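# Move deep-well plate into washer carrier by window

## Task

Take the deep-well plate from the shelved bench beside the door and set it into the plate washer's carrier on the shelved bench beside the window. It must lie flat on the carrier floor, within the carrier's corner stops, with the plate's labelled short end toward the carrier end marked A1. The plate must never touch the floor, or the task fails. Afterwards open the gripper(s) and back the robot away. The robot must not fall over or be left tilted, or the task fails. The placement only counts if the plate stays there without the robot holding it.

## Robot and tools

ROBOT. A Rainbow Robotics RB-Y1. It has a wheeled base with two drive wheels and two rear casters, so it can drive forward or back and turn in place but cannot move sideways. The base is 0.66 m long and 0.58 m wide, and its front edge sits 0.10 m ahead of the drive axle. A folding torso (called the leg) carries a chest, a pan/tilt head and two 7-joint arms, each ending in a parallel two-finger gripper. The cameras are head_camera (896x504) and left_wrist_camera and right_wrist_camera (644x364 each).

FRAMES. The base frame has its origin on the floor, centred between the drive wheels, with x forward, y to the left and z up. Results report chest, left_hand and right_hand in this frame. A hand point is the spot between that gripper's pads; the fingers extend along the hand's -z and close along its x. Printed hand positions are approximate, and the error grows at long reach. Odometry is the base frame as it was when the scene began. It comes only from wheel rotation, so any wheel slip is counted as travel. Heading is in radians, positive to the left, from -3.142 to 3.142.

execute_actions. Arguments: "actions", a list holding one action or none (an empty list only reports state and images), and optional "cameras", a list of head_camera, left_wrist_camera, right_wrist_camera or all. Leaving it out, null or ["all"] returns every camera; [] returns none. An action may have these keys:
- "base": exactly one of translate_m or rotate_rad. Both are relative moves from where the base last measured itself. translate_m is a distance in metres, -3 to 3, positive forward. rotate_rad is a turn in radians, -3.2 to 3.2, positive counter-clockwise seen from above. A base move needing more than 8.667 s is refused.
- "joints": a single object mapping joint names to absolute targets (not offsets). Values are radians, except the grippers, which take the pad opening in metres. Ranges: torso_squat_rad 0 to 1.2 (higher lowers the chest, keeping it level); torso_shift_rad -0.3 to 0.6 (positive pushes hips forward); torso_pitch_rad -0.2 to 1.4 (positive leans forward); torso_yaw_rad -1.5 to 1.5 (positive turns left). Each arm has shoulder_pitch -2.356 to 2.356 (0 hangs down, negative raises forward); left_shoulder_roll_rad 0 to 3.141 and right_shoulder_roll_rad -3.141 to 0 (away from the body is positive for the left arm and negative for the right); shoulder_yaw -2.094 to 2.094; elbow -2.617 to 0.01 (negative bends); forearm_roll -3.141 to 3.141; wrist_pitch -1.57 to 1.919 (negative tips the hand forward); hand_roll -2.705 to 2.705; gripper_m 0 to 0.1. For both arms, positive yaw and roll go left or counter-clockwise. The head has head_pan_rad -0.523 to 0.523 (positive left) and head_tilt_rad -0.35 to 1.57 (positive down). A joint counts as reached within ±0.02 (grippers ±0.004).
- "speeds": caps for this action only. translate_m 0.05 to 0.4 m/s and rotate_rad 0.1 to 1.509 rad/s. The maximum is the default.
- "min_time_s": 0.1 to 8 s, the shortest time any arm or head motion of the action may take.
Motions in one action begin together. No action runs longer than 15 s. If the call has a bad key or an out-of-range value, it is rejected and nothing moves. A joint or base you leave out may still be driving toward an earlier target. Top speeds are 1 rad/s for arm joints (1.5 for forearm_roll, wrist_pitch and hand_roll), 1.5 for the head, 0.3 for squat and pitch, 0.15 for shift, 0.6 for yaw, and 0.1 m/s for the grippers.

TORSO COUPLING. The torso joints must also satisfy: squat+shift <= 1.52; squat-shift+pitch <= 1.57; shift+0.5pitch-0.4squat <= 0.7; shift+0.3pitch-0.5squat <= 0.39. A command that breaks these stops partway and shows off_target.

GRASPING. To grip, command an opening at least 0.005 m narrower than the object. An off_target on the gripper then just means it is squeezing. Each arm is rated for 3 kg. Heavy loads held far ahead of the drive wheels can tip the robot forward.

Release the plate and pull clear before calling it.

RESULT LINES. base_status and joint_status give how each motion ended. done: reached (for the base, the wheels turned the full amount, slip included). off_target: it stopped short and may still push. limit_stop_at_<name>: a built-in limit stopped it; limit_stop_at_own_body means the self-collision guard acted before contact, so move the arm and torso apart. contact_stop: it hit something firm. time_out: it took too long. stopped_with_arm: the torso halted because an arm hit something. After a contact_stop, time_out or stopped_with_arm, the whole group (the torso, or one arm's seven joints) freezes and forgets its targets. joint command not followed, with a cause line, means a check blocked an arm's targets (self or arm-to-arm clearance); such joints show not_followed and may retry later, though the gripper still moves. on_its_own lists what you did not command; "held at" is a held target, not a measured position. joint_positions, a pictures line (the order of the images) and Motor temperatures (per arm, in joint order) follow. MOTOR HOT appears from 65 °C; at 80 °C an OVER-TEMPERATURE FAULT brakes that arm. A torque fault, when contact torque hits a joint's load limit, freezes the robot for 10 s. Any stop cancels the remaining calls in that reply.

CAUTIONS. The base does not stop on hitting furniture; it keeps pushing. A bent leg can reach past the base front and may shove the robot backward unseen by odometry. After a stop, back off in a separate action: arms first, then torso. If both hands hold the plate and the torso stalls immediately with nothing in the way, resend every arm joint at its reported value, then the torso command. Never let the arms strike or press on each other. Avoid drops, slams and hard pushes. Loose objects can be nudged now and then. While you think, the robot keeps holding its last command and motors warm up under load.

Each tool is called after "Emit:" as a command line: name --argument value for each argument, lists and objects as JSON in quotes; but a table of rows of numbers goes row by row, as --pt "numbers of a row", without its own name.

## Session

Emit:
execute_actions --actions '[]' --cameras '["head_camera"]'

Scene clock: 0.00 s.
Motor temperatures (°C, as the motors report them): left_arm=[28 29 29 29 32 30 37] | right_arm=[33 28 27 31 35 36 34]
base_odometry: x=+0.000 y=+0.000 heading=+0.000 (m, m, rad; odometry frame)
base_status: not commanded
joint_positions: torso_squat_rad=+0.350 torso_shift_rad=-0.001 torso_pitch_rad=-0.001 torso_yaw_rad=+0.000 left_shoulder_pitch_rad=+0.007 left_shoulder_roll_rad=+0.034 left_shoulder_yaw_rad=-0.043 left_elbow_rad=-0.166 left_forearm_roll_rad=+0.016 left_wrist_pitch_rad=+0.006 left_hand_roll_rad=-0.030 left_gripper_m=+0.100 right_shoulder_pitch_rad=-0.002 right_shoulder_roll_rad=-0.033 right_shoulder_yaw_rad=-0.028 right_elbow_rad=-0.201 right_forearm_roll_rad=-0.011 right_wrist_pitch_rad=+0.036 right_hand_roll_rad=-0.018 right_gripper_m=+0.099 head_pan_rad=+0.000 head_tilt_rad=+0.401
joint_status: not commanded
chest: x=-0.2290 y=-0.0010 z=+1.2474 quat_wxyz=(+1.000, +0.001, -0.001, +0.000) (m; base frame)
left_hand: x=-0.1535 y=+0.2429 z=+0.5665 quat_wxyz=(+0.997, +0.017, -0.077, -0.029) (m; base frame)
right_hand: x=-0.1370 y=-0.2471 z=+0.5674 quat_wxyz=(+0.996, -0.015, -0.085, -0.027) (m; base frame)
pictures: head_camera
Images, in order (width x height): head_camera 896x504.

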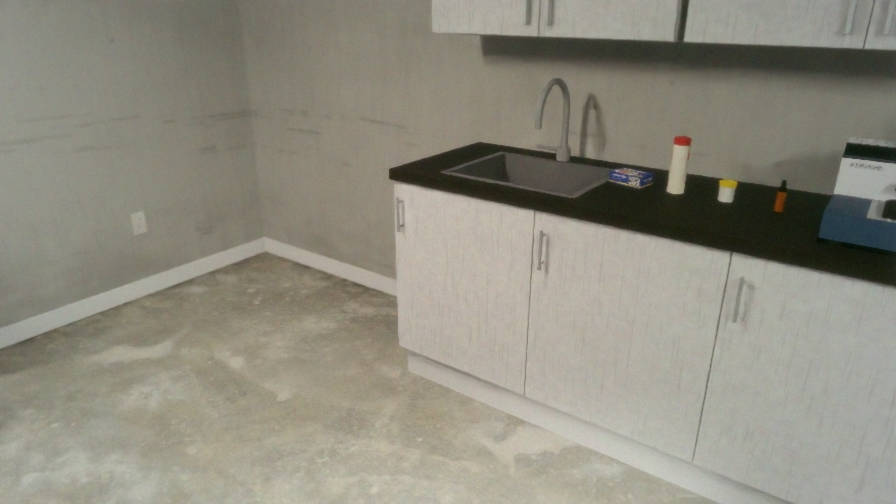

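Same layout likely: plate bench to the left.

Emit:
execute_actions --actions '[{"base":{"rotate_rad":1.1},"joints":{"head_tilt_rad":0.3}}]' --cameras '["head_camera"]'

Scene clock: 5.10 s.
Motor temperatures (°C, as the motors report them): left_arm=[28 29 29 28 32 30 37] | right_arm=[33 28 27 31 35 36 34]
base_odometry: x=+0.000 y=+0.000 heading=+1.100 (m, m, rad; odometry frame)
base_status: done
joint_positions: torso_squat_rad=+0.350 torso_shift_rad=-0.001 torso_pitch_rad=-0.001 torso_yaw_rad=+0.000 left_shoulder_pitch_rad=+0.007 left_shoulder_roll_rad=+0.034 left_shoulder_yaw_rad=-0.043 left_elbow_rad=-0.166 left_forearm_roll_rad=+0.016 left_wrist_pitch_rad=+0.006 left_hand_roll_rad=-0.030 left_gripper_m=+0.100 right_shoulder_pitch_rad=-0.002 right_shoulder_roll_rad=-0.033 right_shoulder_yaw_rad=-0.028 right_elbow_rad=-0.201 right_forearm_roll_rad=-0.011 right_wrist_pitch_rad=+0.036 right_hand_roll_rad=-0.018 right_gripper_m=+0.099 head_pan_rad=+0.000 head_tilt_rad=+0.300
joint_status: all done
chest: x=-0.2290 y=-0.0010 z=+1.2474 quat_wxyz=(+1.000, +0.001, -0.001, +0.000) (m; base frame)
left_hand: x=-0.1535 y=+0.2429 z=+0.5665 quat_wxyz=(+0.997, +0.017, -0.077, -0.029) (m; base frame)
right_hand: x=-0.1370 y=-0.2471 z=+0.5674 quat_wxyz=(+0.996, -0.015, -0.085, -0.027) (m; base frame)
pictures: head_camera
Images, in order (width x height): head_camera 896x504.

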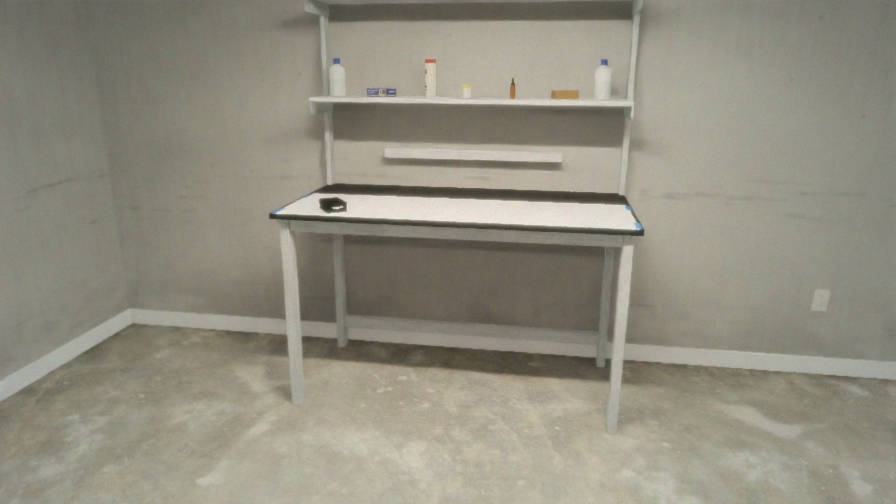

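Emit:
execute_actions --actions '[{"base":{"rotate_rad":0.2},"joints":{"torso_squat_rad":0,"torso_pitch_rad":0.35,"left_shoulder_pitch_rad":-1.55,"left_shoulder_roll_rad":0.6,"left_elbow_rad":-0.7,"left_wrist_pitch_rad":1.88,"left_forearm_roll_rad":0.25,"left_hand_roll_rad":1.9,"right_shoulder_roll_rad":-0.1}}]' --cameras '[]'

Emit:
execute_actions --actions '[{"base":{"translate_m":1.7},"joints":{"head_tilt_rad":0.3}}]' --cameras '["head_camera"]'

Scene clock: 10.27 s.
Motor temperatures (°C, as the motors report them): left_arm=[28 29 29 29 32 29 37] | right_arm=[33 28 27 31 35 36 34]
base_odometry: x=+0.000 y=+0.000 heading=+1.299 (m, m, rad; odometry frame)
base_status: done
joint_positions: torso_squat_rad=+0.000 torso_shift_rad=-0.001 torso_pitch_rad=+0.350 torso_yaw_rad=+0.000 left_shoulder_pitch_rad=-1.550 left_shoulder_roll_rad=+0.600 left_shoulder_yaw_rad=-0.043 left_elbow_rad=-0.700 left_forearm_roll_rad=+0.250 left_wrist_pitch_rad=+1.880 left_hand_roll_rad=+1.900 left_gripper_m=+0.100 right_shoulder_pitch_rad=-0.002 right_shoulder_roll_rad=-0.100 right_shoulder_yaw_rad=-0.028 right_elbow_rad=-0.201 right_forearm_roll_rad=-0.011 right_wrist_pitch_rad=+0.036 right_hand_roll_rad=-0.018 right_gripper_m=+0.099 head_pan_rad=+0.000 head_tilt_rad=+0.300
joint_status: all done
chest: x=-0.1225 y=-0.0010 z=+1.2712 quat_wxyz=(+0.985, +0.001, +0.174, +0.000) (m; base frame)
left_hand: x=+0.4347 y=+0.3222 z=+1.1372 quat_wxyz=(+0.574, +0.044, -0.105, +0.811) (m; base frame)
right_hand: x=-0.2690 y=-0.2983 z=+0.6043 quat_wxyz=(+0.994, -0.052, +0.090, -0.015) (m; base frame)
pictures: none
No camera images: the call's "cameras" was empty. Leave "cameras" out to get every camera's image.

Scene clock: 15.87 s.
Motor temperatures (°C, as the motors report them): left_arm=[29 29 29 29 32 29 37] | right_arm=[33 28 27 31 35 36 34]
base_odometry: x=+0.456 y=+1.638 heading=+1.299 (m, m, rad; odometry frame)
base_status: done
joint_positions: torso_squat_rad=+0.000 torso_shift_rad=-0.001 torso_pitch_rad=+0.350 torso_yaw_rad=+0.000 left_shoulder_pitch_rad=-1.550 left_shoulder_roll_rad=+0.600 left_shoulder_yaw_rad=-0.043 left_elbow_rad=-0.700 left_forearm_roll_rad=+0.250 left_wrist_pitch_rad=+1.880 left_hand_roll_rad=+1.900 left_gripper_m=+0.100 right_shoulder_pitch_rad=-0.002 right_shoulder_roll_rad=-0.100 right_shoulder_yaw_rad=-0.028 right_elbow_rad=-0.201 right_forearm_roll_rad=-0.011 right_wrist_pitch_rad=+0.036 right_hand_roll_rad=-0.018 right_gripper_m=+0.099 head_pan_rad=+0.000 head_tilt_rad=+0.300
joint_status: all done
chest: x=-0.1224 y=-0.0010 z=+1.2712 quat_wxyz=(+0.985, +0.001, +0.174, +0.000) (m; base frame)
left_hand: x=+0.4347 y=+0.3222 z=+1.1370 quat_wxyz=(+0.574, +0.044, -0.105, +0.811) (m; base frame)
right_hand: x=-0.2691 y=-0.2983 z=+0.6043 quat_wxyz=(+0.994, -0.052, +0.090, -0.015) (m; base frame)
pictures: head_camera
Images, in order (width x height): head_camera 896x504.

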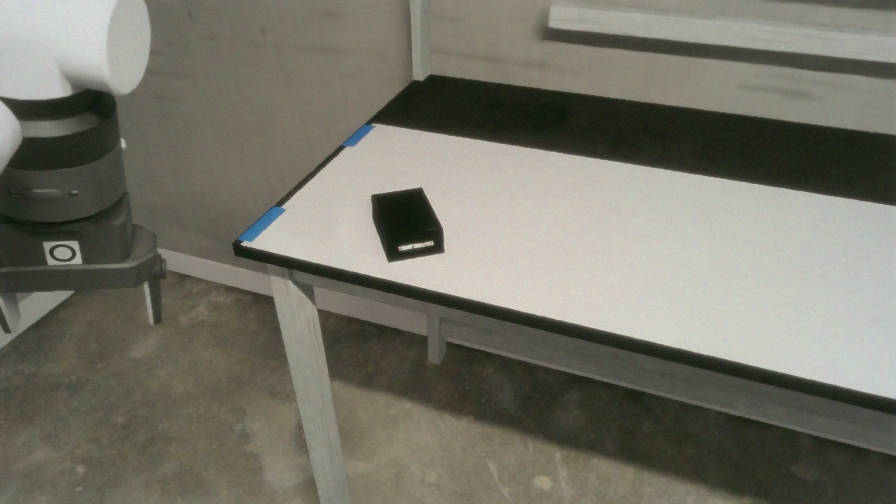

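Emit:
execute_actions --actions '[{"base":{"translate_m":0.3},"joints":{"left_shoulder_roll_rad":0.15,"left_hand_roll_rad":2.25,"head_tilt_rad":0.6}}]' --cameras '["left_wrist_camera"]'

Scene clock: 19.43 s.
Motor temperatures (°C, as the motors report them): left_arm=[29 29 29 29 32 29 37] | right_arm=[33 28 27 31 35 36 34]
base_odometry: x=+0.536 y=+1.927 heading=+1.299 (m, m, rad; odometry frame)
base_status: done
joint_positions: torso_squat_rad=+0.000 torso_shift_rad=-0.001 torso_pitch_rad=+0.350 torso_yaw_rad=+0.000 left_shoulder_pitch_rad=-1.550 left_shoulder_roll_rad=+0.150 left_shoulder_yaw_rad=-0.043 left_elbow_rad=-0.700 left_forearm_roll_rad=+0.250 left_wrist_pitch_rad=+1.880 left_hand_roll_rad=+2.250 left_gripper_m=+0.100 right_shoulder_pitch_rad=-0.002 right_shoulder_roll_rad=-0.100 right_shoulder_yaw_rad=-0.028 right_elbow_rad=-0.201 right_forearm_roll_rad=-0.011 right_wrist_pitch_rad=+0.036 right_hand_roll_rad=-0.018 right_gripper_m=+0.099 head_pan_rad=+0.000 head_tilt_rad=+0.600
joint_status: all done
chest: x=-0.1224 y=-0.0010 z=+1.2712 quat_wxyz=(+0.985, +0.001, +0.174, +0.000) (m; base frame)
left_hand: x=+0.3887 y=+0.0804 z=+1.0600 quat_wxyz=(+0.599, +0.039, -0.012, +0.800) (m; base frame)
right_hand: x=-0.2691 y=-0.2983 z=+0.6043 quat_wxyz=(+0.994, -0.052, +0.090, -0.015) (m; base frame)
pictures: left_wrist_camera
Images, in order (width x height): left_wrist_camera 644x364.

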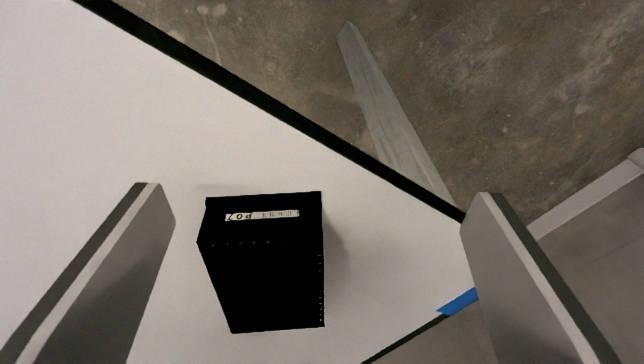

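Emit:
execute_actions --actions '[{"base":{"translate_m":0.13},"joints":{"left_wrist_pitch_rad":1.81,"left_forearm_roll_rad":0.295}}]' --cameras '["left_wrist_camera"]'

Scene clock: 23.13 s.
Motor temperatures (°C, as the motors report them): left_arm=[29 29 29 29 32 29 37] | right_arm=[33 28 27 31 35 36 34]
base_odometry: x=+0.571 y=+2.052 heading=+1.300 (m, m, rad; odometry frame)
base_status: done
joint_positions: torso_squat_rad=+0.000 torso_shift_rad=-0.001 torso_pitch_rad=+0.350 torso_yaw_rad=+0.000 left_shoulder_pitch_rad=-1.550 left_shoulder_roll_rad=+0.150 left_shoulder_yaw_rad=-0.043 left_elbow_rad=-0.700 left_forearm_roll_rad=+0.295 left_wrist_pitch_rad=+1.810 left_hand_roll_rad=+2.250 left_gripper_m=+0.100 right_shoulder_pitch_rad=-0.002 right_shoulder_roll_rad=-0.100 right_shoulder_yaw_rad=-0.028 right_elbow_rad=-0.201 right_forearm_roll_rad=-0.011 right_wrist_pitch_rad=+0.036 right_hand_roll_rad=-0.018 right_gripper_m=+0.099 head_pan_rad=+0.000 head_tilt_rad=+0.600
joint_status: all done
chest: x=-0.1224 y=-0.0010 z=+1.2712 quat_wxyz=(+0.985, +0.001, +0.174, +0.000) (m; base frame)
left_hand: x=+0.3996 y=+0.0650 z=+1.0592 quat_wxyz=(+0.604, +0.000, +0.000, +0.797) (m; base frame)
right_hand: x=-0.2690 y=-0.2983 z=+0.6043 quat_wxyz=(+0.994, -0.052, +0.090, -0.015) (m; base frame)
pictures: left_wrist_camera
Images, in order (width x height): left_wrist_camera 644x364.

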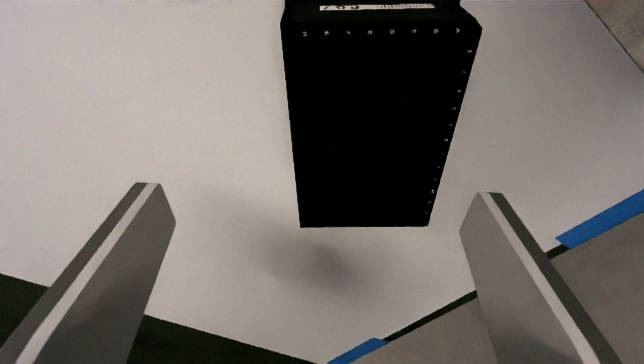

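Emit:
execute_actions --actions '[{"base":{"rotate_rad":0.08},"joints":{"left_hand_roll_rad":2.19,"torso_squat_rad":0.25}}]' --cameras '[]'

Emit:
execute_actions --actions '[{"base":{"translate_m":0.015},"joints":{"torso_squat_rad":0.4}}]' --cameras '["left_wrist_camera"]'

Scene clock: 27.97 s.
Motor temperatures (°C, as the motors report them): left_arm=[29 29 29 29 32 29 37] | right_arm=[33 28 27 31 35 36 34]
base_odometry: x=+0.571 y=+2.052 heading=+1.379 (m, m, rad; odometry frame)
base_status: done
joint_positions: torso_squat_rad=+0.250 torso_shift_rad=-0.001 torso_pitch_rad=+0.350 torso_yaw_rad=+0.000 left_shoulder_pitch_rad=-1.550 left_shoulder_roll_rad=+0.150 left_shoulder_yaw_rad=-0.043 left_elbow_rad=-0.700 left_forearm_roll_rad=+0.295 left_wrist_pitch_rad=+1.810 left_hand_roll_rad=+2.190 left_gripper_m=+0.100 right_shoulder_pitch_rad=-0.002 right_shoulder_roll_rad=-0.100 right_shoulder_yaw_rad=-0.028 right_elbow_rad=-0.201 right_forearm_roll_rad=-0.011 right_wrist_pitch_rad=+0.036 right_hand_roll_rad=-0.018 right_gripper_m=+0.099 head_pan_rad=+0.000 head_tilt_rad=+0.600
joint_status: all done
chest: x=-0.1225 y=-0.0010 z=+1.2494 quat_wxyz=(+0.985, +0.001, +0.174, +0.000) (m; base frame)
left_hand: x=+0.3996 y=+0.0650 z=+1.0376 quat_wxyz=(+0.628, +0.000, +0.000, +0.778) (m; base frame)
right_hand: x=-0.2690 y=-0.2983 z=+0.5825 quat_wxyz=(+0.994, -0.052, +0.090, -0.015) (m; base frame)
pictures: none
No camera images: the call's "cameras" was empty. Leave "cameras" out to get every camera's image.

Scene clock: 29.27 s.
Motor temperatures (°C, as the motors report them): left_arm=[29 29 29 29 32 29 37] | right_arm=[33 28 27 31 35 36 34]
base_odometry: x=+0.574 y=+2.067 heading=+1.379 (m, m, rad; odometry frame)
base_status: done
joint_positions: torso_squat_rad=+0.400 torso_shift_rad=-0.001 torso_pitch_rad=+0.350 torso_yaw_rad=+0.000 left_shoulder_pitch_rad=-1.550 left_shoulder_roll_rad=+0.150 left_shoulder_yaw_rad=-0.043 left_elbow_rad=-0.700 left_forearm_roll_rad=+0.295 left_wrist_pitch_rad=+1.810 left_hand_roll_rad=+2.190 left_gripper_m=+0.100 right_shoulder_pitch_rad=-0.002 right_shoulder_roll_rad=-0.100 right_shoulder_yaw_rad=-0.028 right_elbow_rad=-0.201 right_forearm_roll_rad=-0.011 right_wrist_pitch_rad=+0.036 right_hand_roll_rad=-0.018 right_gripper_m=+0.099 head_pan_rad=+0.000 head_tilt_rad=+0.600
joint_status: all done
chest: x=-0.1224 y=-0.0010 z=+1.2159 quat_wxyz=(+0.985, +0.001, +0.174, +0.000) (m; base frame)
left_hand: x=+0.3996 y=+0.0651 z=+1.0041 quat_wxyz=(+0.628, +0.000, +0.000, +0.778) (m; base frame)
right_hand: x=-0.2690 y=-0.2983 z=+0.5491 quat_wxyz=(+0.994, -0.052, +0.090, -0.015) (m; base frame)
pictures: left_wrist_camera
Images, in order (width x height): left_wrist_camera 644x364.

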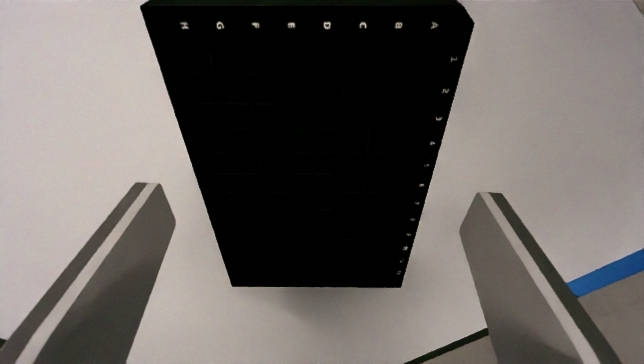

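Emit:
execute_actions --actions '[{"base":{"translate_m":-0.02},"joints":{"left_hand_roll_rad":2.225}}]' --cameras '[]'

Emit:
execute_actions --actions '[{"base":{"rotate_rad":-0.015}}]' --cameras '["left_wrist_camera"]'

Emit:
execute_actions --actions '[{"joints":{"torso_squat_rad":0.53}}]' --cameras '["left_wrist_camera"]'

Emit:
execute_actions --actions '[{"joints":{"left_gripper_m":0.07}}]' --cameras '["left_wrist_camera"]'

Scene clock: 31.83 s.
Motor temperatures (°C, as the motors report them): left_arm=[29 29 29 29 32 29 37] | right_arm=[33 28 27 31 35 36 34]
base_odometry: x=+0.570 y=+2.047 heading=+1.378 (m, m, rad; odometry frame)
base_status: done
joint_positions: torso_squat_rad=+0.400 torso_shift_rad=-0.001 torso_pitch_rad=+0.350 torso_yaw_rad=+0.000 left_shoulder_pitch_rad=-1.550 left_shoulder_roll_rad=+0.150 left_shoulder_yaw_rad=-0.043 left_elbow_rad=-0.700 left_forearm_roll_rad=+0.295 left_wrist_pitch_rad=+1.810 left_hand_roll_rad=+2.225 left_gripper_m=+0.100 right_shoulder_pitch_rad=-0.001 right_shoulder_roll_rad=-0.100 right_shoulder_yaw_rad=-0.028 right_elbow_rad=-0.201 right_forearm_roll_rad=-0.011 right_wrist_pitch_rad=+0.036 right_hand_roll_rad=-0.018 right_gripper_m=+0.099 head_pan_rad=+0.000 head_tilt_rad=+0.600
joint_status: all done
chest: x=-0.1225 y=-0.0010 z=+1.2159 quat_wxyz=(+0.985, +0.001, +0.174, +0.000) (m; base frame)
left_hand: x=+0.3996 y=+0.0651 z=+1.0041 quat_wxyz=(+0.614, +0.000, +0.000, +0.789) (m; base frame)
right_hand: x=-0.2690 y=-0.2983 z=+0.5491 quat_wxyz=(+0.994, -0.052, +0.090, -0.015) (m; base frame)
pictures: none
No camera images: the call's "cameras" was empty. Leave "cameras" out to get every camera's image.

Scene clock: 32.50 s.
Motor temperatures (°C, as the motors report them): left_arm=[29 29 29 29 32 29 37] | right_arm=[33 28 27 31 35 36 34]
base_odometry: x=+0.570 y=+2.047 heading=+1.364 (m, m, rad; odometry frame)
base_status: done
joint_positions: torso_squat_rad=+0.400 torso_shift_rad=-0.001 torso_pitch_rad=+0.350 torso_yaw_rad=+0.000 left_shoulder_pitch_rad=-1.550 left_shoulder_roll_rad=+0.150 left_shoulder_yaw_rad=-0.043 left_elbow_rad=-0.700 left_forearm_roll_rad=+0.295 left_wrist_pitch_rad=+1.810 left_hand_roll_rad=+2.225 left_gripper_m=+0.100 right_shoulder_pitch_rad=-0.001 right_shoulder_roll_rad=-0.100 right_shoulder_yaw_rad=-0.028 right_elbow_rad=-0.201 right_forearm_roll_rad=-0.011 right_wrist_pitch_rad=+0.036 right_hand_roll_rad=-0.018 right_gripper_m=+0.099 head_pan_rad=+0.000 head_tilt_rad=+0.600
joint_status: not commanded
chest: x=-0.1224 y=-0.0010 z=+1.2159 quat_wxyz=(+0.985, +0.001, +0.174, +0.000) (m; base frame)
left_hand: x=+0.3996 y=+0.0651 z=+1.0040 quat_wxyz=(+0.614, +0.000, +0.000, +0.789) (m; base frame)
right_hand: x=-0.2690 y=-0.2983 z=+0.5491 quat_wxyz=(+0.994, -0.052, +0.090, -0.015) (m; base frame)
pictures: left_wrist_camera
Images, in order (width x height): left_wrist_camera 644x364.

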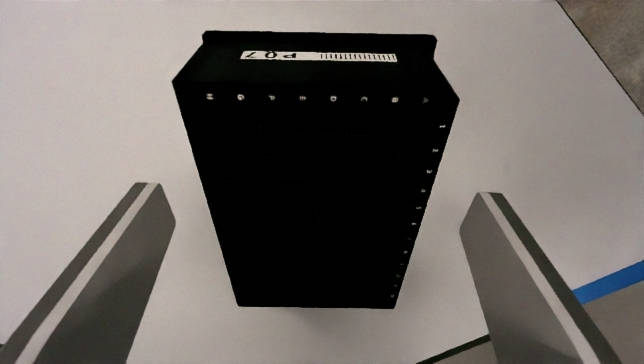

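Scene clock: 33.73 s.
Motor temperatures (°C, as the motors report them): left_arm=[29 29 29 29 32 29 37] | right_arm=[33 28 27 31 35 36 34]
base_odometry: x=+0.570 y=+2.047 heading=+1.364 (m, m, rad; odometry frame)
base_status: not commanded
joint_positions: torso_squat_rad=+0.530 torso_shift_rad=-0.001 torso_pitch_rad=+0.350 torso_yaw_rad=+0.000 left_shoulder_pitch_rad=-1.550 left_shoulder_roll_rad=+0.150 left_shoulder_yaw_rad=-0.043 left_elbow_rad=-0.700 left_forearm_roll_rad=+0.295 left_wrist_pitch_rad=+1.810 left_hand_roll_rad=+2.225 left_gripper_m=+0.100 right_shoulder_pitch_rad=-0.001 right_shoulder_roll_rad=-0.100 right_shoulder_yaw_rad=-0.028 right_elbow_rad=-0.201 right_forearm_roll_rad=-0.011 right_wrist_pitch_rad=+0.036 right_hand_roll_rad=-0.018 right_gripper_m=+0.099 head_pan_rad=+0.000 head_tilt_rad=+0.600
joint_status: all done
chest: x=-0.1224 y=-0.0009 z=+1.1751 quat_wxyz=(+0.985, +0.001, +0.174, +0.000) (m; base frame)
left_hand: x=+0.3997 y=+0.0651 z=+0.9632 quat_wxyz=(+0.614, +0.000, +0.000, +0.789) (m; base frame)
right_hand: x=-0.2690 y=-0.2982 z=+0.5083 quat_wxyz=(+0.994, -0.052, +0.090, -0.015) (m; base frame)
pictures: left_wrist_camera
Images, in order (width x height): left_wrist_camera 644x364.

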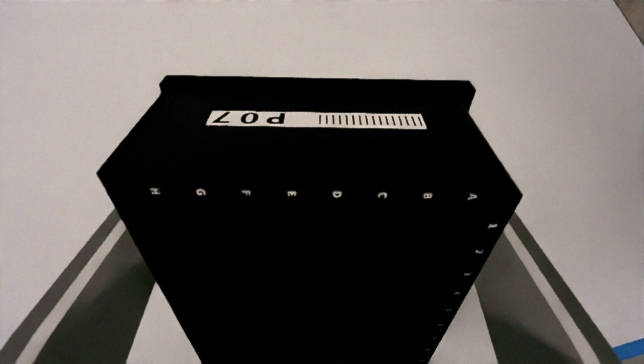

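Scene clock: 34.50 s.
Motor temperatures (°C, as the motors report them): left_arm=[29 29 29 29 32 29 37] | right_arm=[33 28 27 31 35 36 34]
base_odometry: x=+0.570 y=+2.047 heading=+1.364 (m, m, rad; odometry frame)
base_status: not commanded
joint_positions: torso_squat_rad=+0.530 torso_shift_rad=-0.001 torso_pitch_rad=+0.350 torso_yaw_rad=+0.000 left_shoulder_pitch_rad=-1.550 left_shoulder_roll_rad=+0.150 left_shoulder_yaw_rad=-0.043 left_elbow_rad=-0.700 left_forearm_roll_rad=+0.295 left_wrist_pitch_rad=+1.810 left_hand_roll_rad=+2.225 left_gripper_m=+0.082 right_shoulder_pitch_rad=-0.001 right_shoulder_roll_rad=-0.100 right_shoulder_yaw_rad=-0.028 right_elbow_rad=-0.201 right_forearm_roll_rad=-0.011 right_wrist_pitch_rad=+0.036 right_hand_roll_rad=-0.018 right_gripper_m=+0.099 head_pan_rad=+0.000 head_tilt_rad=+0.600
joint_status: left_gripper_m off_target (ended at +0.082, target +0.070)
chest: x=-0.1224 y=-0.0009 z=+1.1751 quat_wxyz=(+0.985, +0.001, +0.174, +0.000) (m; base frame)
left_hand: x=+0.3997 y=+0.0651 z=+0.9632 quat_wxyz=(+0.614, +0.000, +0.000, +0.789) (m; base frame)
right_hand: x=-0.2690 y=-0.2982 z=+0.5083 quat_wxyz=(+0.994, -0.052, +0.090, -0.015) (m; base frame)
pictures: left_wrist_camera
Images, in order (width x height): left_wrist_camera 644x364.

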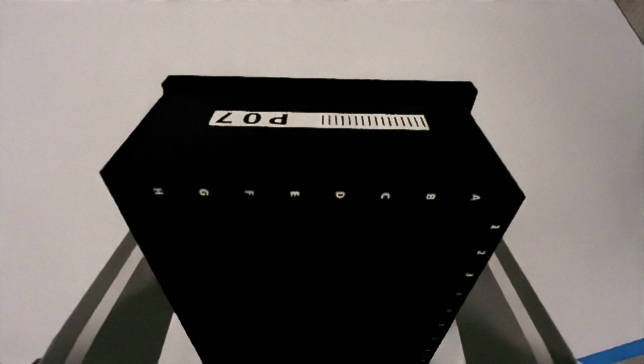

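Emit:
execute_actions --actions '[{"joints":{"torso_squat_rad":0.2}}]' --cameras '[]'

Emit:
execute_actions --actions '[{"base":{"translate_m":-0.55},"joints":{"torso_squat_rad":0.0,"head_tilt_rad":-0.1}}]' --cameras '[]'

Emit:
execute_actions --actions '[{"base":{"rotate_rad":2.73}}]' --cameras '["head_camera"]'

Scene clock: 39.33 s.
Motor temperatures (°C, as the motors report them): left_arm=[29 29 29 29 32 29 37] | right_arm=[33 28 27 31 35 36 34]
base_odometry: x=+0.570 y=+2.047 heading=+1.364 (m, m, rad; odometry frame)
base_status: not commanded
joint_positions: torso_squat_rad=+0.200 torso_shift_rad=-0.001 torso_pitch_rad=+0.350 torso_yaw_rad=+0.000 left_shoulder_pitch_rad=-1.550 left_shoulder_roll_rad=+0.150 left_shoulder_yaw_rad=-0.043 left_elbow_rad=-0.700 left_forearm_roll_rad=+0.295 left_wrist_pitch_rad=+1.810 left_hand_roll_rad=+2.225 left_gripper_m=+0.082 right_shoulder_pitch_rad=-0.001 right_shoulder_roll_rad=-0.100 right_shoulder_yaw_rad=-0.028 right_elbow_rad=-0.201 right_forearm_roll_rad=-0.011 right_wrist_pitch_rad=+0.036 right_hand_roll_rad=-0.018 right_gripper_m=+0.099 head_pan_rad=+0.000 head_tilt_rad=+0.600
joint_status: all done
chest: x=-0.1224 y=-0.0010 z=+1.2572 quat_wxyz=(+0.985, +0.001, +0.174, +0.000) (m; base frame)
left_hand: x=+0.3996 y=+0.0650 z=+1.0452 quat_wxyz=(+0.614, +0.000, +0.000, +0.789) (m; base frame)
right_hand: x=-0.2691 y=-0.2983 z=+0.5904 quat_wxyz=(+0.994, -0.052, +0.090, -0.015) (m; base frame)
pictures: none
No camera images: the call's "cameras" was empty. Leave "cameras" out to get every camera's image.

Scene clock: 42.30 s.
Motor temperatures (°C, as the motors report them): left_arm=[30 29 29 29 32 29 37] | right_arm=[33 28 27 31 35 36 34]
base_odometry: x=+0.457 y=+1.509 heading=+1.364 (m, m, rad; odometry frame)
base_status: done
joint_positions: torso_squat_rad=+0.000 torso_shift_rad=-0.001 torso_pitch_rad=+0.350 torso_yaw_rad=+0.000 left_shoulder_pitch_rad=-1.550 left_shoulder_roll_rad=+0.150 left_shoulder_yaw_rad=-0.043 left_elbow_rad=-0.700 left_forearm_roll_rad=+0.295 left_wrist_pitch_rad=+1.810 left_hand_roll_rad=+2.225 left_gripper_m=+0.082 right_shoulder_pitch_rad=-0.001 right_shoulder_roll_rad=-0.100 right_shoulder_yaw_rad=-0.028 right_elbow_rad=-0.201 right_forearm_roll_rad=-0.011 right_wrist_pitch_rad=+0.036 right_hand_roll_rad=-0.018 right_gripper_m=+0.099 head_pan_rad=+0.000 head_tilt_rad=-0.100
joint_status: all done
chest: x=-0.1224 y=-0.0010 z=+1.2712 quat_wxyz=(+0.985, +0.001, +0.174, +0.000) (m; base frame)
left_hand: x=+0.3996 y=+0.0650 z=+1.0592 quat_wxyz=(+0.614, +0.000, +0.000, +0.789) (m; base frame)
right_hand: x=-0.2691 y=-0.2983 z=+0.6043 quat_wxyz=(+0.994, -0.052, +0.090, -0.015) (m; base frame)
pictures: none
No camera images: the call's "cameras" was empty. Leave "cameras" out to get every camera's image.

Scene clock: 47.30 s.
Motor temperatures (°C, as the motors report them): left_arm=[30 29 29 29 32 29 37] | right_arm=[33 28 27 31 35 36 34]
base_odometry: x=+0.457 y=+1.509 heading=-2.189 (m, m, rad; odometry frame)
base_status: done
joint_positions: torso_squat_rad=+0.000 torso_shift_rad=-0.001 torso_pitch_rad=+0.350 torso_yaw_rad=+0.000 left_shoulder_pitch_rad=-1.550 left_shoulder_roll_rad=+0.150 left_shoulder_yaw_rad=-0.043 left_elbow_rad=-0.700 left_forearm_roll_rad=+0.295 left_wrist_pitch_rad=+1.810 left_hand_roll_rad=+2.225 left_gripper_m=+0.082 right_shoulder_pitch_rad=-0.001 right_shoulder_roll_rad=-0.100 right_shoulder_yaw_rad=-0.028 right_elbow_rad=-0.201 right_forearm_roll_rad=-0.011 right_wrist_pitch_rad=+0.036 right_hand_roll_rad=-0.018 right_gripper_m=+0.099 head_pan_rad=+0.000 head_tilt_rad=-0.100
joint_status: not commanded
chest: x=-0.1225 y=-0.0010 z=+1.2712 quat_wxyz=(+0.985, +0.001, +0.174, +0.000) (m; base frame)
left_hand: x=+0.3996 y=+0.0650 z=+1.0592 quat_wxyz=(+0.614, +0.000, +0.000, +0.789) (m; base frame)
right_hand: x=-0.2691 y=-0.2983 z=+0.6043 quat_wxyz=(+0.994, -0.052, +0.090, -0.015) (m; base frame)
pictures: head_camera
Images, in order (width x height): head_camera 896x504.

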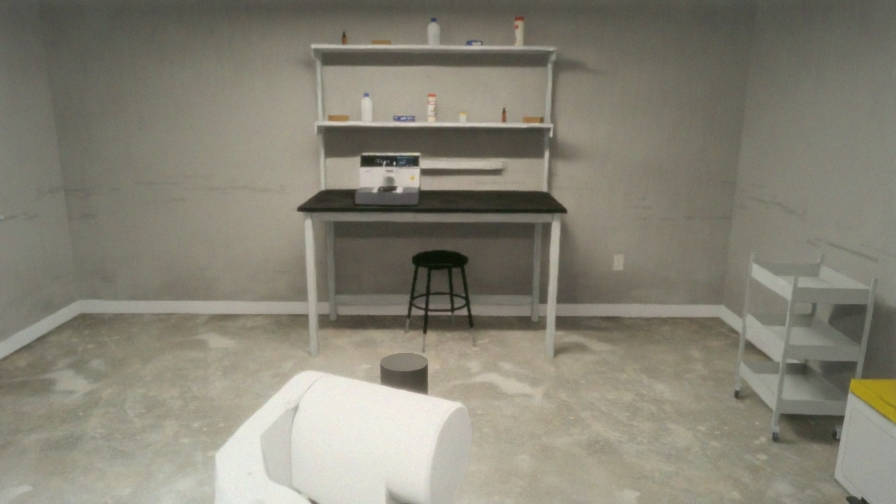

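Emit:
execute_actions --actions '[{"base":{"rotate_rad":0.115}}]' --cameras '[]'

Emit:
execute_actions --actions '[{"base":{"translate_m":2.3},"joints":{"head_tilt_rad":0.05}}]' --cameras '["head_camera"]'

Scene clock: 50.30 s.
Motor temperatures (°C, as the motors report them): left_arm=[30 29 29 29 32 29 37] | right_arm=[33 28 27 31 35 36 34]
base_odometry: x=+0.457 y=+1.509 heading=-2.075 (m, m, rad; odometry frame)
base_status: done
joint_positions: torso_squat_rad=+0.000 torso_shift_rad=-0.001 torso_pitch_rad=+0.350 torso_yaw_rad=+0.000 left_shoulder_pitch_rad=-1.550 left_shoulder_roll_rad=+0.150 left_shoulder_yaw_rad=-0.043 left_elbow_rad=-0.700 left_forearm_roll_rad=+0.295 left_wrist_pitch_rad=+1.810 left_hand_roll_rad=+2.225 left_gripper_m=+0.082 right_shoulder_pitch_rad=-0.001 right_shoulder_roll_rad=-0.100 right_shoulder_yaw_rad=-0.028 right_elbow_rad=-0.201 right_forearm_roll_rad=-0.011 right_wrist_pitch_rad=+0.036 right_hand_roll_rad=-0.018 right_gripper_m=+0.099 head_pan_rad=+0.000 head_tilt_rad=-0.100
joint_status: not commanded
chest: x=-0.1225 y=-0.0010 z=+1.2712 quat_wxyz=(+0.985, +0.001, +0.174, +0.000) (m; base frame)
left_hand: x=+0.3996 y=+0.0651 z=+1.0592 quat_wxyz=(+0.614, +0.000, +0.000, +0.789) (m; base frame)
right_hand: x=-0.2691 y=-0.2983 z=+0.6043 quat_wxyz=(+0.994, -0.052, +0.090, -0.015) (m; base frame)
pictures: none
No camera images: the call's "cameras" was empty. Leave "cameras" out to get every camera's image.

Scene clock: 57.40 s.
Motor temperatures (°C, as the motors report them): left_arm=[30 29 29 29 32 29 37] | right_arm=[33 28 27 31 35 36 34]
base_odometry: x=-0.653 y=-0.506 heading=-2.074 (m, m, rad; odometry frame)
base_status: done
joint_positions: torso_squat_rad=+0.000 torso_shift_rad=-0.001 torso_pitch_rad=+0.350 torso_yaw_rad=+0.000 left_shoulder_pitch_rad=-1.550 left_shoulder_roll_rad=+0.150 left_shoulder_yaw_rad=-0.043 left_elbow_rad=-0.700 left_forearm_roll_rad=+0.295 left_wrist_pitch_rad=+1.810 left_hand_roll_rad=+2.225 left_gripper_m=+0.082 right_shoulder_pitch_rad=-0.002 right_shoulder_roll_rad=-0.100 right_shoulder_yaw_rad=-0.028 right_elbow_rad=-0.201 right_forearm_roll_rad=-0.011 right_wrist_pitch_rad=+0.036 right_hand_roll_rad=-0.018 right_gripper_m=+0.099 head_pan_rad=+0.000 head_tilt_rad=+0.050
joint_status: all done
chest: x=-0.1224 y=-0.0010 z=+1.2712 quat_wxyz=(+0.985, +0.001, +0.174, +0.000) (m; base frame)
left_hand: x=+0.3996 y=+0.0651 z=+1.0591 quat_wxyz=(+0.614, +0.000, +0.000, +0.789) (m; base frame)
right_hand: x=-0.2691 y=-0.2983 z=+0.6043 quat_wxyz=(+0.994, -0.052, +0.090, -0.015) (m; base frame)
pictures: head_camera
Images, in order (width x height): head_camera 896x504.

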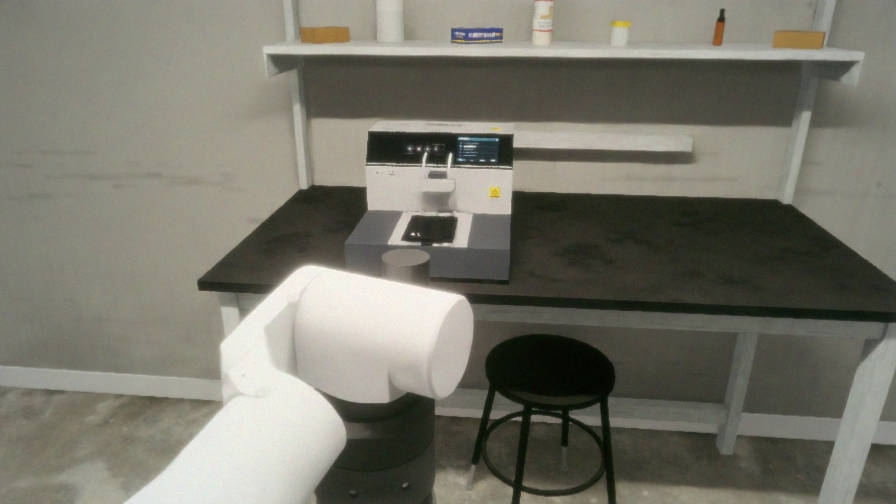

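Emit:
execute_actions --actions '[{"base":{"rotate_rad":0.025},"joints":{"left_hand_roll_rad":1.81}}]' --cameras '[]'

Emit:
execute_actions --actions '[{"base":{"translate_m":0.82},"joints":{"head_tilt_rad":0.5}}]' --cameras '["head_camera","left_wrist_camera"]'

Scene clock: 60.67 s.
Motor temperatures (°C, as the motors report them): left_arm=[30 29 29 29 32 29 37] | right_arm=[33 28 27 31 35 36 34]
base_odometry: x=-0.653 y=-0.506 heading=-2.051 (m, m, rad; odometry frame)
base_status: done
joint_positions: torso_squat_rad=+0.000 torso_shift_rad=-0.001 torso_pitch_rad=+0.350 torso_yaw_rad=+0.000 left_shoulder_pitch_rad=-1.550 left_shoulder_roll_rad=+0.150 left_shoulder_yaw_rad=-0.043 left_elbow_rad=-0.700 left_forearm_roll_rad=+0.295 left_wrist_pitch_rad=+1.810 left_hand_roll_rad=+1.810 left_gripper_m=+0.082 right_shoulder_pitch_rad=-0.002 right_shoulder_roll_rad=-0.100 right_shoulder_yaw_rad=-0.028 right_elbow_rad=-0.201 right_forearm_roll_rad=-0.011 right_wrist_pitch_rad=+0.036 right_hand_roll_rad=-0.018 right_gripper_m=+0.099 head_pan_rad=+0.000 head_tilt_rad=+0.050
joint_status: all done
chest: x=-0.1224 y=-0.0010 z=+1.2712 quat_wxyz=(+0.985, +0.001, +0.174, +0.000) (m; base frame)
left_hand: x=+0.3996 y=+0.0650 z=+1.0591 quat_wxyz=(+0.763, +0.000, +0.000, +0.646) (m; base frame)
right_hand: x=-0.2691 y=-0.2983 z=+0.6043 quat_wxyz=(+0.994, -0.052, +0.090, -0.015) (m; base frame)
pictures: none
No camera images: the call's "cameras" was empty. Leave "cameras" out to get every camera's image.

Scene clock: 64.23 s.
Motor temperatures (°C, as the motors report them): left_arm=[30 29 29 29 32 30 37] | right_arm=[33 28 27 31 35 36 34]
base_odometry: x=-1.031 y=-1.233 heading=-2.050 (m, m, rad; odometry frame)
base_status: done
joint_positions: torso_squat_rad=+0.001 torso_shift_rad=-0.002 torso_pitch_rad=+0.349 torso_yaw_rad=+0.000 left_shoulder_pitch_rad=-1.549 left_shoulder_roll_rad=+0.149 left_shoulder_yaw_rad=-0.043 left_elbow_rad=-0.699 left_forearm_roll_rad=+0.296 left_wrist_pitch_rad=+1.813 left_hand_roll_rad=+1.810 left_gripper_m=+0.082 right_shoulder_pitch_rad=-0.002 right_shoulder_roll_rad=-0.100 right_shoulder_yaw_rad=-0.028 right_elbow_rad=-0.201 right_forearm_roll_rad=-0.011 right_wrist_pitch_rad=+0.036 right_hand_roll_rad=-0.018 right_gripper_m=+0.099 head_pan_rad=+0.000 head_tilt_rad=+0.500
joint_status: all done
chest: x=-0.1234 y=-0.0009 z=+1.2713 quat_wxyz=(+0.985, +0.001, +0.174, +0.000) (m; base frame)
left_hand: x=+0.3974 y=+0.0651 z=+1.0589 quat_wxyz=(+0.764, +0.002, +0.002, +0.646) (m; base frame)
right_hand: x=-0.2690 y=-0.2983 z=+0.6043 quat_wxyz=(+0.995, -0.052, +0.089, -0.015) (m; base frame)
pictures: head_camera, left_wrist_camera
Images, in order (width x height): head_camera 896x504, left_wrist_camera 644x364.

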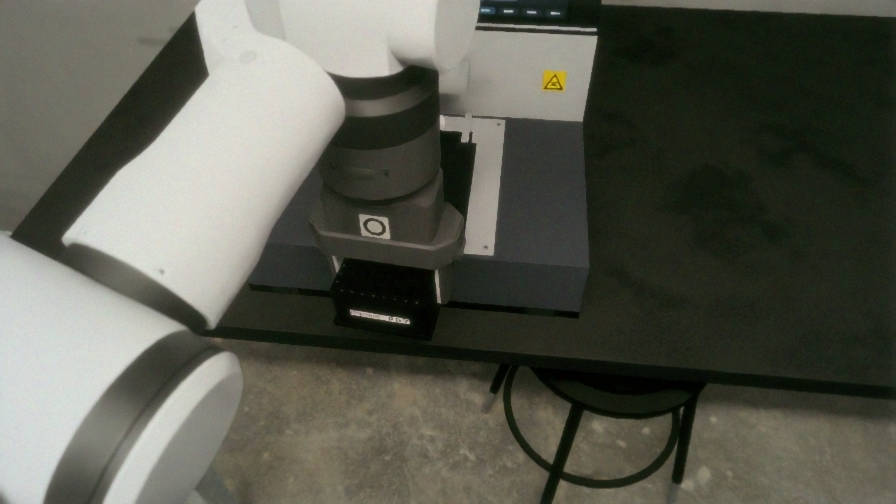

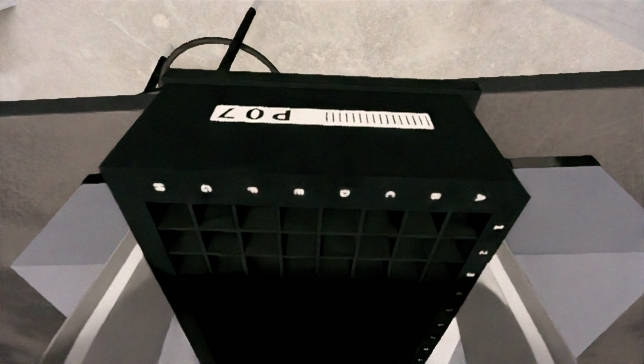

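Emit:
execute_actions --actions '[{"base":{"translate_m":-0.03}}]' --cameras '[]'

Emit:
execute_actions --actions '[{"joints":{"left_shoulder_pitch_rad":-1.75,"left_elbow_rad":-0.57,"left_wrist_pitch_rad":1.88,"left_forearm_roll_rad":0.35,"left_hand_roll_rad":1.9},"min_time_s":1}]' --cameras '["left_wrist_camera"]'

Scene clock: 71.20 s.
Motor temperatures (°C, as the motors report them): left_arm=[30 29 29 30 32 32 37] | right_arm=[33 28 27 31 35 36 34]
base_odometry: x=-1.017 y=-1.206 heading=-2.050 (m, m, rad; odometry frame)
base_status: done
joint_positions: torso_squat_rad=+0.000 torso_shift_rad=-0.001 torso_pitch_rad=+0.350 torso_yaw_rad=+0.000 left_shoulder_pitch_rad=-1.549 left_shoulder_roll_rad=+0.150 left_shoulder_yaw_rad=-0.043 left_elbow_rad=-0.700 left_forearm_roll_rad=+0.295 left_wrist_pitch_rad=+1.810 left_hand_roll_rad=+1.810 left_gripper_m=+0.082 right_shoulder_pitch_rad=-0.001 right_shoulder_roll_rad=-0.100 right_shoulder_yaw_rad=-0.028 right_elbow_rad=-0.201 right_forearm_roll_rad=-0.011 right_wrist_pitch_rad=+0.036 right_hand_roll_rad=-0.018 right_gripper_m=+0.099 head_pan_rad=+0.000 head_tilt_rad=+0.500
joint_status: not commanded
chest: x=-0.1225 y=-0.0010 z=+1.2712 quat_wxyz=(+0.985, +0.001, +0.174, +0.000) (m; base frame)
left_hand: x=+0.3994 y=+0.0650 z=+1.0590 quat_wxyz=(+0.763, +0.000, +0.000, +0.646) (m; base frame)
right_hand: x=-0.2691 y=-0.2983 z=+0.6043 quat_wxyz=(+0.994, -0.052, +0.090, -0.015) (m; base frame)
pictures: none
No camera images: the call's "cameras" was empty. Leave "cameras" out to get every camera's image.

Scene clock: 72.50 s.
Motor temperatures (°C, as the motors report them): left_arm=[30 29 29 30 32 32 37] | right_arm=[33 28 27 31 35 36 34]
base_odometry: x=-1.017 y=-1.206 heading=-2.050 (m, m, rad; odometry frame)
base_status: not commanded
joint_positions: torso_squat_rad=+0.000 torso_shift_rad=-0.001 torso_pitch_rad=+0.350 torso_yaw_rad=+0.000 left_shoulder_pitch_rad=-1.749 left_shoulder_roll_rad=+0.150 left_shoulder_yaw_rad=-0.043 left_elbow_rad=-0.570 left_forearm_roll_rad=+0.350 left_wrist_pitch_rad=+1.880 left_hand_roll_rad=+1.900 left_gripper_m=+0.082 right_shoulder_pitch_rad=-0.001 right_shoulder_roll_rad=-0.100 right_shoulder_yaw_rad=-0.028 right_elbow_rad=-0.201 right_forearm_roll_rad=-0.011 right_wrist_pitch_rad=+0.036 right_hand_roll_rad=-0.018 right_gripper_m=+0.099 head_pan_rad=+0.000 head_tilt_rad=+0.500
joint_status: all done
chest: x=-0.1224 y=-0.0010 z=+1.2712 quat_wxyz=(+0.985, +0.001, +0.174, +0.000) (m; base frame)
left_hand: x=+0.3982 y=+0.0397 z=+1.1247 quat_wxyz=(+0.747, +0.005, +0.006, +0.665) (m; base frame)
right_hand: x=-0.2691 y=-0.2983 z=+0.6043 quat_wxyz=(+0.994, -0.052, +0.090, -0.015) (m; base frame)
pictures: left_wrist_camera
Images, in order (width x height): left_wrist_camera 644x364.

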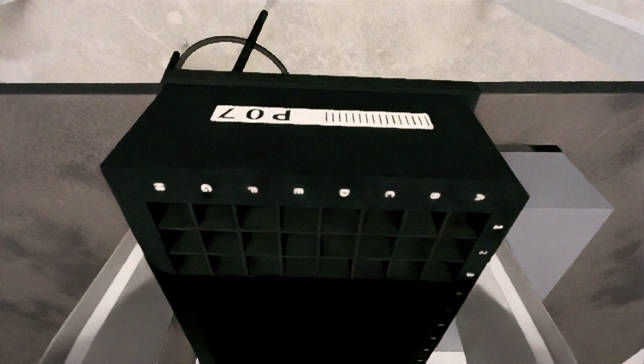

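Emit:
execute_actions --actions '[{"base":{"rotate_rad":0.045},"joints":{"left_hand_roll_rad":1.885,"left_wrist_pitch_rad":1.865}}]' --cameras '[]'

Emit:
execute_actions --actions '[{"base":{"translate_m":0.16},"joints":{"torso_squat_rad":0.25}}]' --cameras '["left_wrist_camera"]'

Scene clock: 75.37 s.
Motor temperatures (°C, as the motors report them): left_arm=[30 29 29 30 32 32 37] | right_arm=[33 28 27 31 35 36 34]
base_odometry: x=-1.017 y=-1.207 heading=-2.007 (m, m, rad; odometry frame)
base_status: done
joint_positions: torso_squat_rad=+0.000 torso_shift_rad=-0.001 torso_pitch_rad=+0.350 torso_yaw_rad=+0.000 left_shoulder_pitch_rad=-1.749 left_shoulder_roll_rad=+0.150 left_shoulder_yaw_rad=-0.043 left_elbow_rad=-0.570 left_forearm_roll_rad=+0.350 left_wrist_pitch_rad=+1.865 left_hand_roll_rad=+1.885 left_gripper_m=+0.082 right_shoulder_pitch_rad=-0.001 right_shoulder_roll_rad=-0.100 right_shoulder_yaw_rad=-0.028 right_elbow_rad=-0.201 right_forearm_roll_rad=-0.011 right_wrist_pitch_rad=+0.036 right_hand_roll_rad=-0.018 right_gripper_m=+0.099 head_pan_rad=+0.000 head_tilt_rad=+0.500
joint_status: all done
chest: x=-0.1224 y=-0.0010 z=+1.2712 quat_wxyz=(+0.985, +0.001, +0.174, +0.000) (m; base frame)
left_hand: x=+0.4014 y=+0.0382 z=+1.1247 quat_wxyz=(+0.752, -0.002, +0.003, +0.659) (m; base frame)
right_hand: x=-0.2691 y=-0.2983 z=+0.6043 quat_wxyz=(+0.994, -0.052, +0.090, -0.015) (m; base frame)
pictures: none
No camera images: the call's "cameras" was empty. Leave "cameras" out to get every camera's image.

Scene clock: 77.10 s.
Motor temperatures (°C, as the motors report them): left_arm=[30 29 29 30 32 31 37] | right_arm=[33 28 27 31 35 36 34]
base_odometry: x=-1.085 y=-1.352 heading=-2.006 (m, m, rad; odometry frame)
base_status: done
joint_positions: torso_squat_rad=+0.250 torso_shift_rad=-0.001 torso_pitch_rad=+0.350 torso_yaw_rad=+0.000 left_shoulder_pitch_rad=-1.750 left_shoulder_roll_rad=+0.150 left_shoulder_yaw_rad=-0.043 left_elbow_rad=-0.570 left_forearm_roll_rad=+0.350 left_wrist_pitch_rad=+1.865 left_hand_roll_rad=+1.885 left_gripper_m=+0.082 right_shoulder_pitch_rad=-0.002 right_shoulder_roll_rad=-0.100 right_shoulder_yaw_rad=-0.028 right_elbow_rad=-0.201 right_forearm_roll_rad=-0.011 right_wrist_pitch_rad=+0.036 right_hand_roll_rad=-0.018 right_gripper_m=+0.099 head_pan_rad=+0.000 head_tilt_rad=+0.500
joint_status: all done
chest: x=-0.1224 y=-0.0010 z=+1.2494 quat_wxyz=(+0.985, +0.001, +0.174, +0.000) (m; base frame)
left_hand: x=+0.4015 y=+0.0382 z=+1.1029 quat_wxyz=(+0.752, -0.002, +0.003, +0.659) (m; base frame)
right_hand: x=-0.2690 y=-0.2983 z=+0.5825 quat_wxyz=(+0.994, -0.052, +0.090, -0.015) (m; base frame)
pictures: left_wrist_camera
Images, in order (width x height): left_wrist_camera 644x364.

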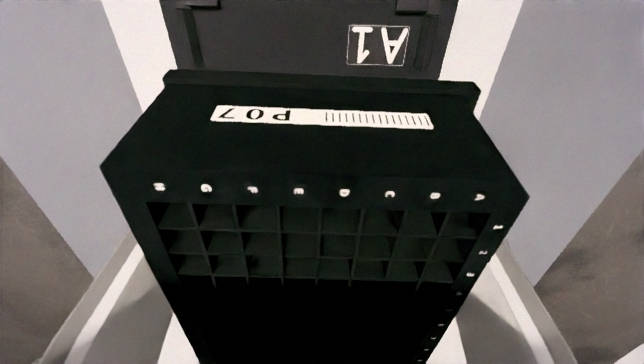

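Emit:
execute_actions --actions '[{"base":{"rotate_rad":-0.012},"joints":{"torso_squat_rad":0.37,"left_hand_roll_rad":1.897}}]' --cameras '["left_wrist_camera"]'

Scene clock: 79.90 s.
Motor temperatures (°C, as the motors report them): left_arm=[30 29 29 30 32 31 37] | right_arm=[33 28 27 31 35 36 34]
base_odometry: x=-1.085 y=-1.352 heading=-2.017 (m, m, rad; odometry frame)
base_status: done
joint_positions: torso_squat_rad=+0.370 torso_shift_rad=-0.001 torso_pitch_rad=+0.350 torso_yaw_rad=+0.000 left_shoulder_pitch_rad=-1.750 left_shoulder_roll_rad=+0.150 left_shoulder_yaw_rad=-0.043 left_elbow_rad=-0.570 left_forearm_roll_rad=+0.350 left_wrist_pitch_rad=+1.865 left_hand_roll_rad=+1.897 left_gripper_m=+0.082 right_shoulder_pitch_rad=-0.002 right_shoulder_roll_rad=-0.100 right_shoulder_yaw_rad=-0.028 right_elbow_rad=-0.201 right_forearm_roll_rad=-0.011 right_wrist_pitch_rad=+0.036 right_hand_roll_rad=-0.018 right_gripper_m=+0.099 head_pan_rad=+0.000 head_tilt_rad=+0.500
joint_status: all done
chest: x=-0.1224 y=-0.0010 z=+1.2238 quat_wxyz=(+0.985, +0.001, +0.174, +0.000) (m; base frame)
left_hand: x=+0.4014 y=+0.0383 z=+1.0774 quat_wxyz=(+0.748, -0.002, +0.003, +0.664) (m; base frame)
right_hand: x=-0.2690 y=-0.2983 z=+0.5569 quat_wxyz=(+0.994, -0.052, +0.090, -0.015) (m; base frame)
pictures: left_wrist_camera
Images, in order (width x height): left_wrist_camera 644x364.

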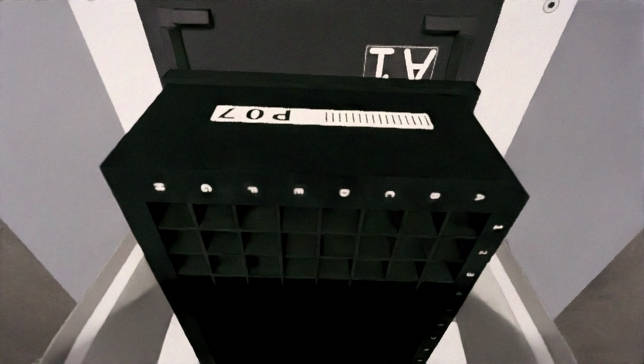

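Emit:
execute_actions --actions '[{"base":{"translate_m":-0.005},"joints":{"torso_squat_rad":0.42}}]' --cameras '["left_wrist_camera"]'

Scene clock: 84.23 s.
Motor temperatures (°C, as the motors report them): left_arm=[31 29 29 30 32 31 37] | right_arm=[33 28 27 31 35 36 34]
base_odometry: x=-1.083 y=-1.347 heading=-2.017 (m, m, rad; odometry frame)
base_status: done
joint_positions: torso_squat_rad=+0.420 torso_shift_rad=-0.001 torso_pitch_rad=+0.350 torso_yaw_rad=+0.000 left_shoulder_pitch_rad=-1.750 left_shoulder_roll_rad=+0.150 left_shoulder_yaw_rad=-0.043 left_elbow_rad=-0.570 left_forearm_roll_rad=+0.350 left_wrist_pitch_rad=+1.865 left_hand_roll_rad=+1.897 left_gripper_m=+0.082 right_shoulder_pitch_rad=-0.001 right_shoulder_roll_rad=-0.100 right_shoulder_yaw_rad=-0.028 right_elbow_rad=-0.201 right_forearm_roll_rad=-0.011 right_wrist_pitch_rad=+0.036 right_hand_roll_rad=-0.018 right_gripper_m=+0.099 head_pan_rad=+0.000 head_tilt_rad=+0.500
joint_status: all done
chest: x=-0.1224 y=-0.0010 z=+1.2103 quat_wxyz=(+0.985, +0.001, +0.174, +0.000) (m; base frame)
left_hand: x=+0.4015 y=+0.0383 z=+1.0640 quat_wxyz=(+0.748, -0.002, +0.003, +0.664) (m; base frame)
right_hand: x=-0.2690 y=-0.2982 z=+0.5435 quat_wxyz=(+0.994, -0.052, +0.090, -0.015) (m; base frame)
pictures: left_wrist_camera
Images, in order (width x height): left_wrist_camera 644x364.

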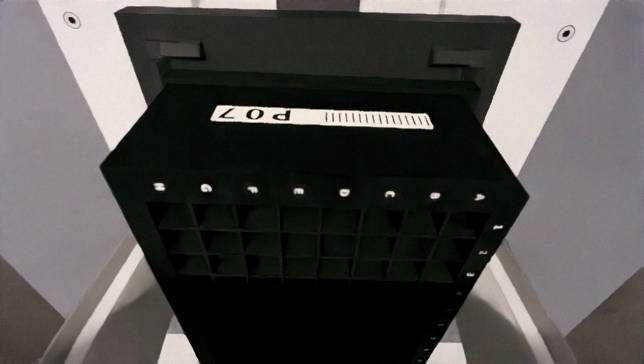

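Emit:
execute_actions --actions '[{"joints":{"torso_squat_rad":0.457}}]' --cameras '["left_wrist_camera"]'

Scene clock: 85.87 s.
Motor temperatures (°C, as the motors report them): left_arm=[30 29 29 30 32 31 37] | right_arm=[33 28 27 31 35 36 34]
base_odometry: x=-1.083 y=-1.347 heading=-2.017 (m, m, rad; odometry frame)
base_status: not commanded
joint_positions: torso_squat_rad=+0.457 torso_shift_rad=-0.001 torso_pitch_rad=+0.348 torso_yaw_rad=+0.000 left_shoulder_pitch_rad=-1.754 left_shoulder_roll_rad=+0.150 left_shoulder_yaw_rad=-0.043 left_elbow_rad=-0.572 left_forearm_roll_rad=+0.350 left_wrist_pitch_rad=+1.865 left_hand_roll_rad=+1.897 left_gripper_m=+0.082 right_shoulder_pitch_rad=-0.001 right_shoulder_roll_rad=-0.100 right_shoulder_yaw_rad=-0.028 right_elbow_rad=-0.201 right_forearm_roll_rad=-0.011 right_wrist_pitch_rad=+0.036 right_hand_roll_rad=-0.018 right_gripper_m=+0.099 head_pan_rad=+0.000 head_tilt_rad=+0.500
joint_status: all done
chest: x=-0.1233 y=-0.0010 z=+1.1995 quat_wxyz=(+0.985, +0.001, +0.173, +0.000) (m; base frame)
left_hand: x=+0.4017 y=+0.0375 z=+1.0563 quat_wxyz=(+0.749, -0.005, +0.001, +0.663) (m; base frame)
right_hand: x=-0.2688 y=-0.2982 z=+0.5323 quat_wxyz=(+0.995, -0.052, +0.089, -0.016) (m; base frame)
pictures: left_wrist_camera
Images, in order (width x height): left_wrist_camera 644x364.

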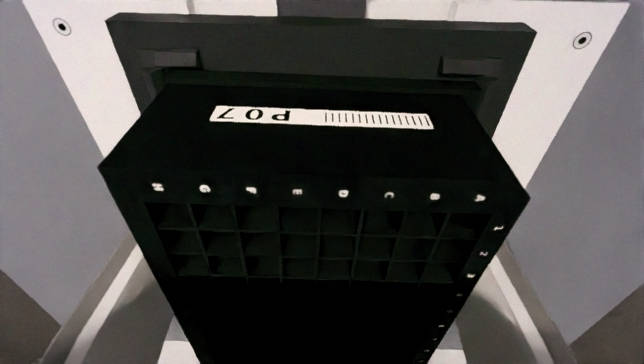

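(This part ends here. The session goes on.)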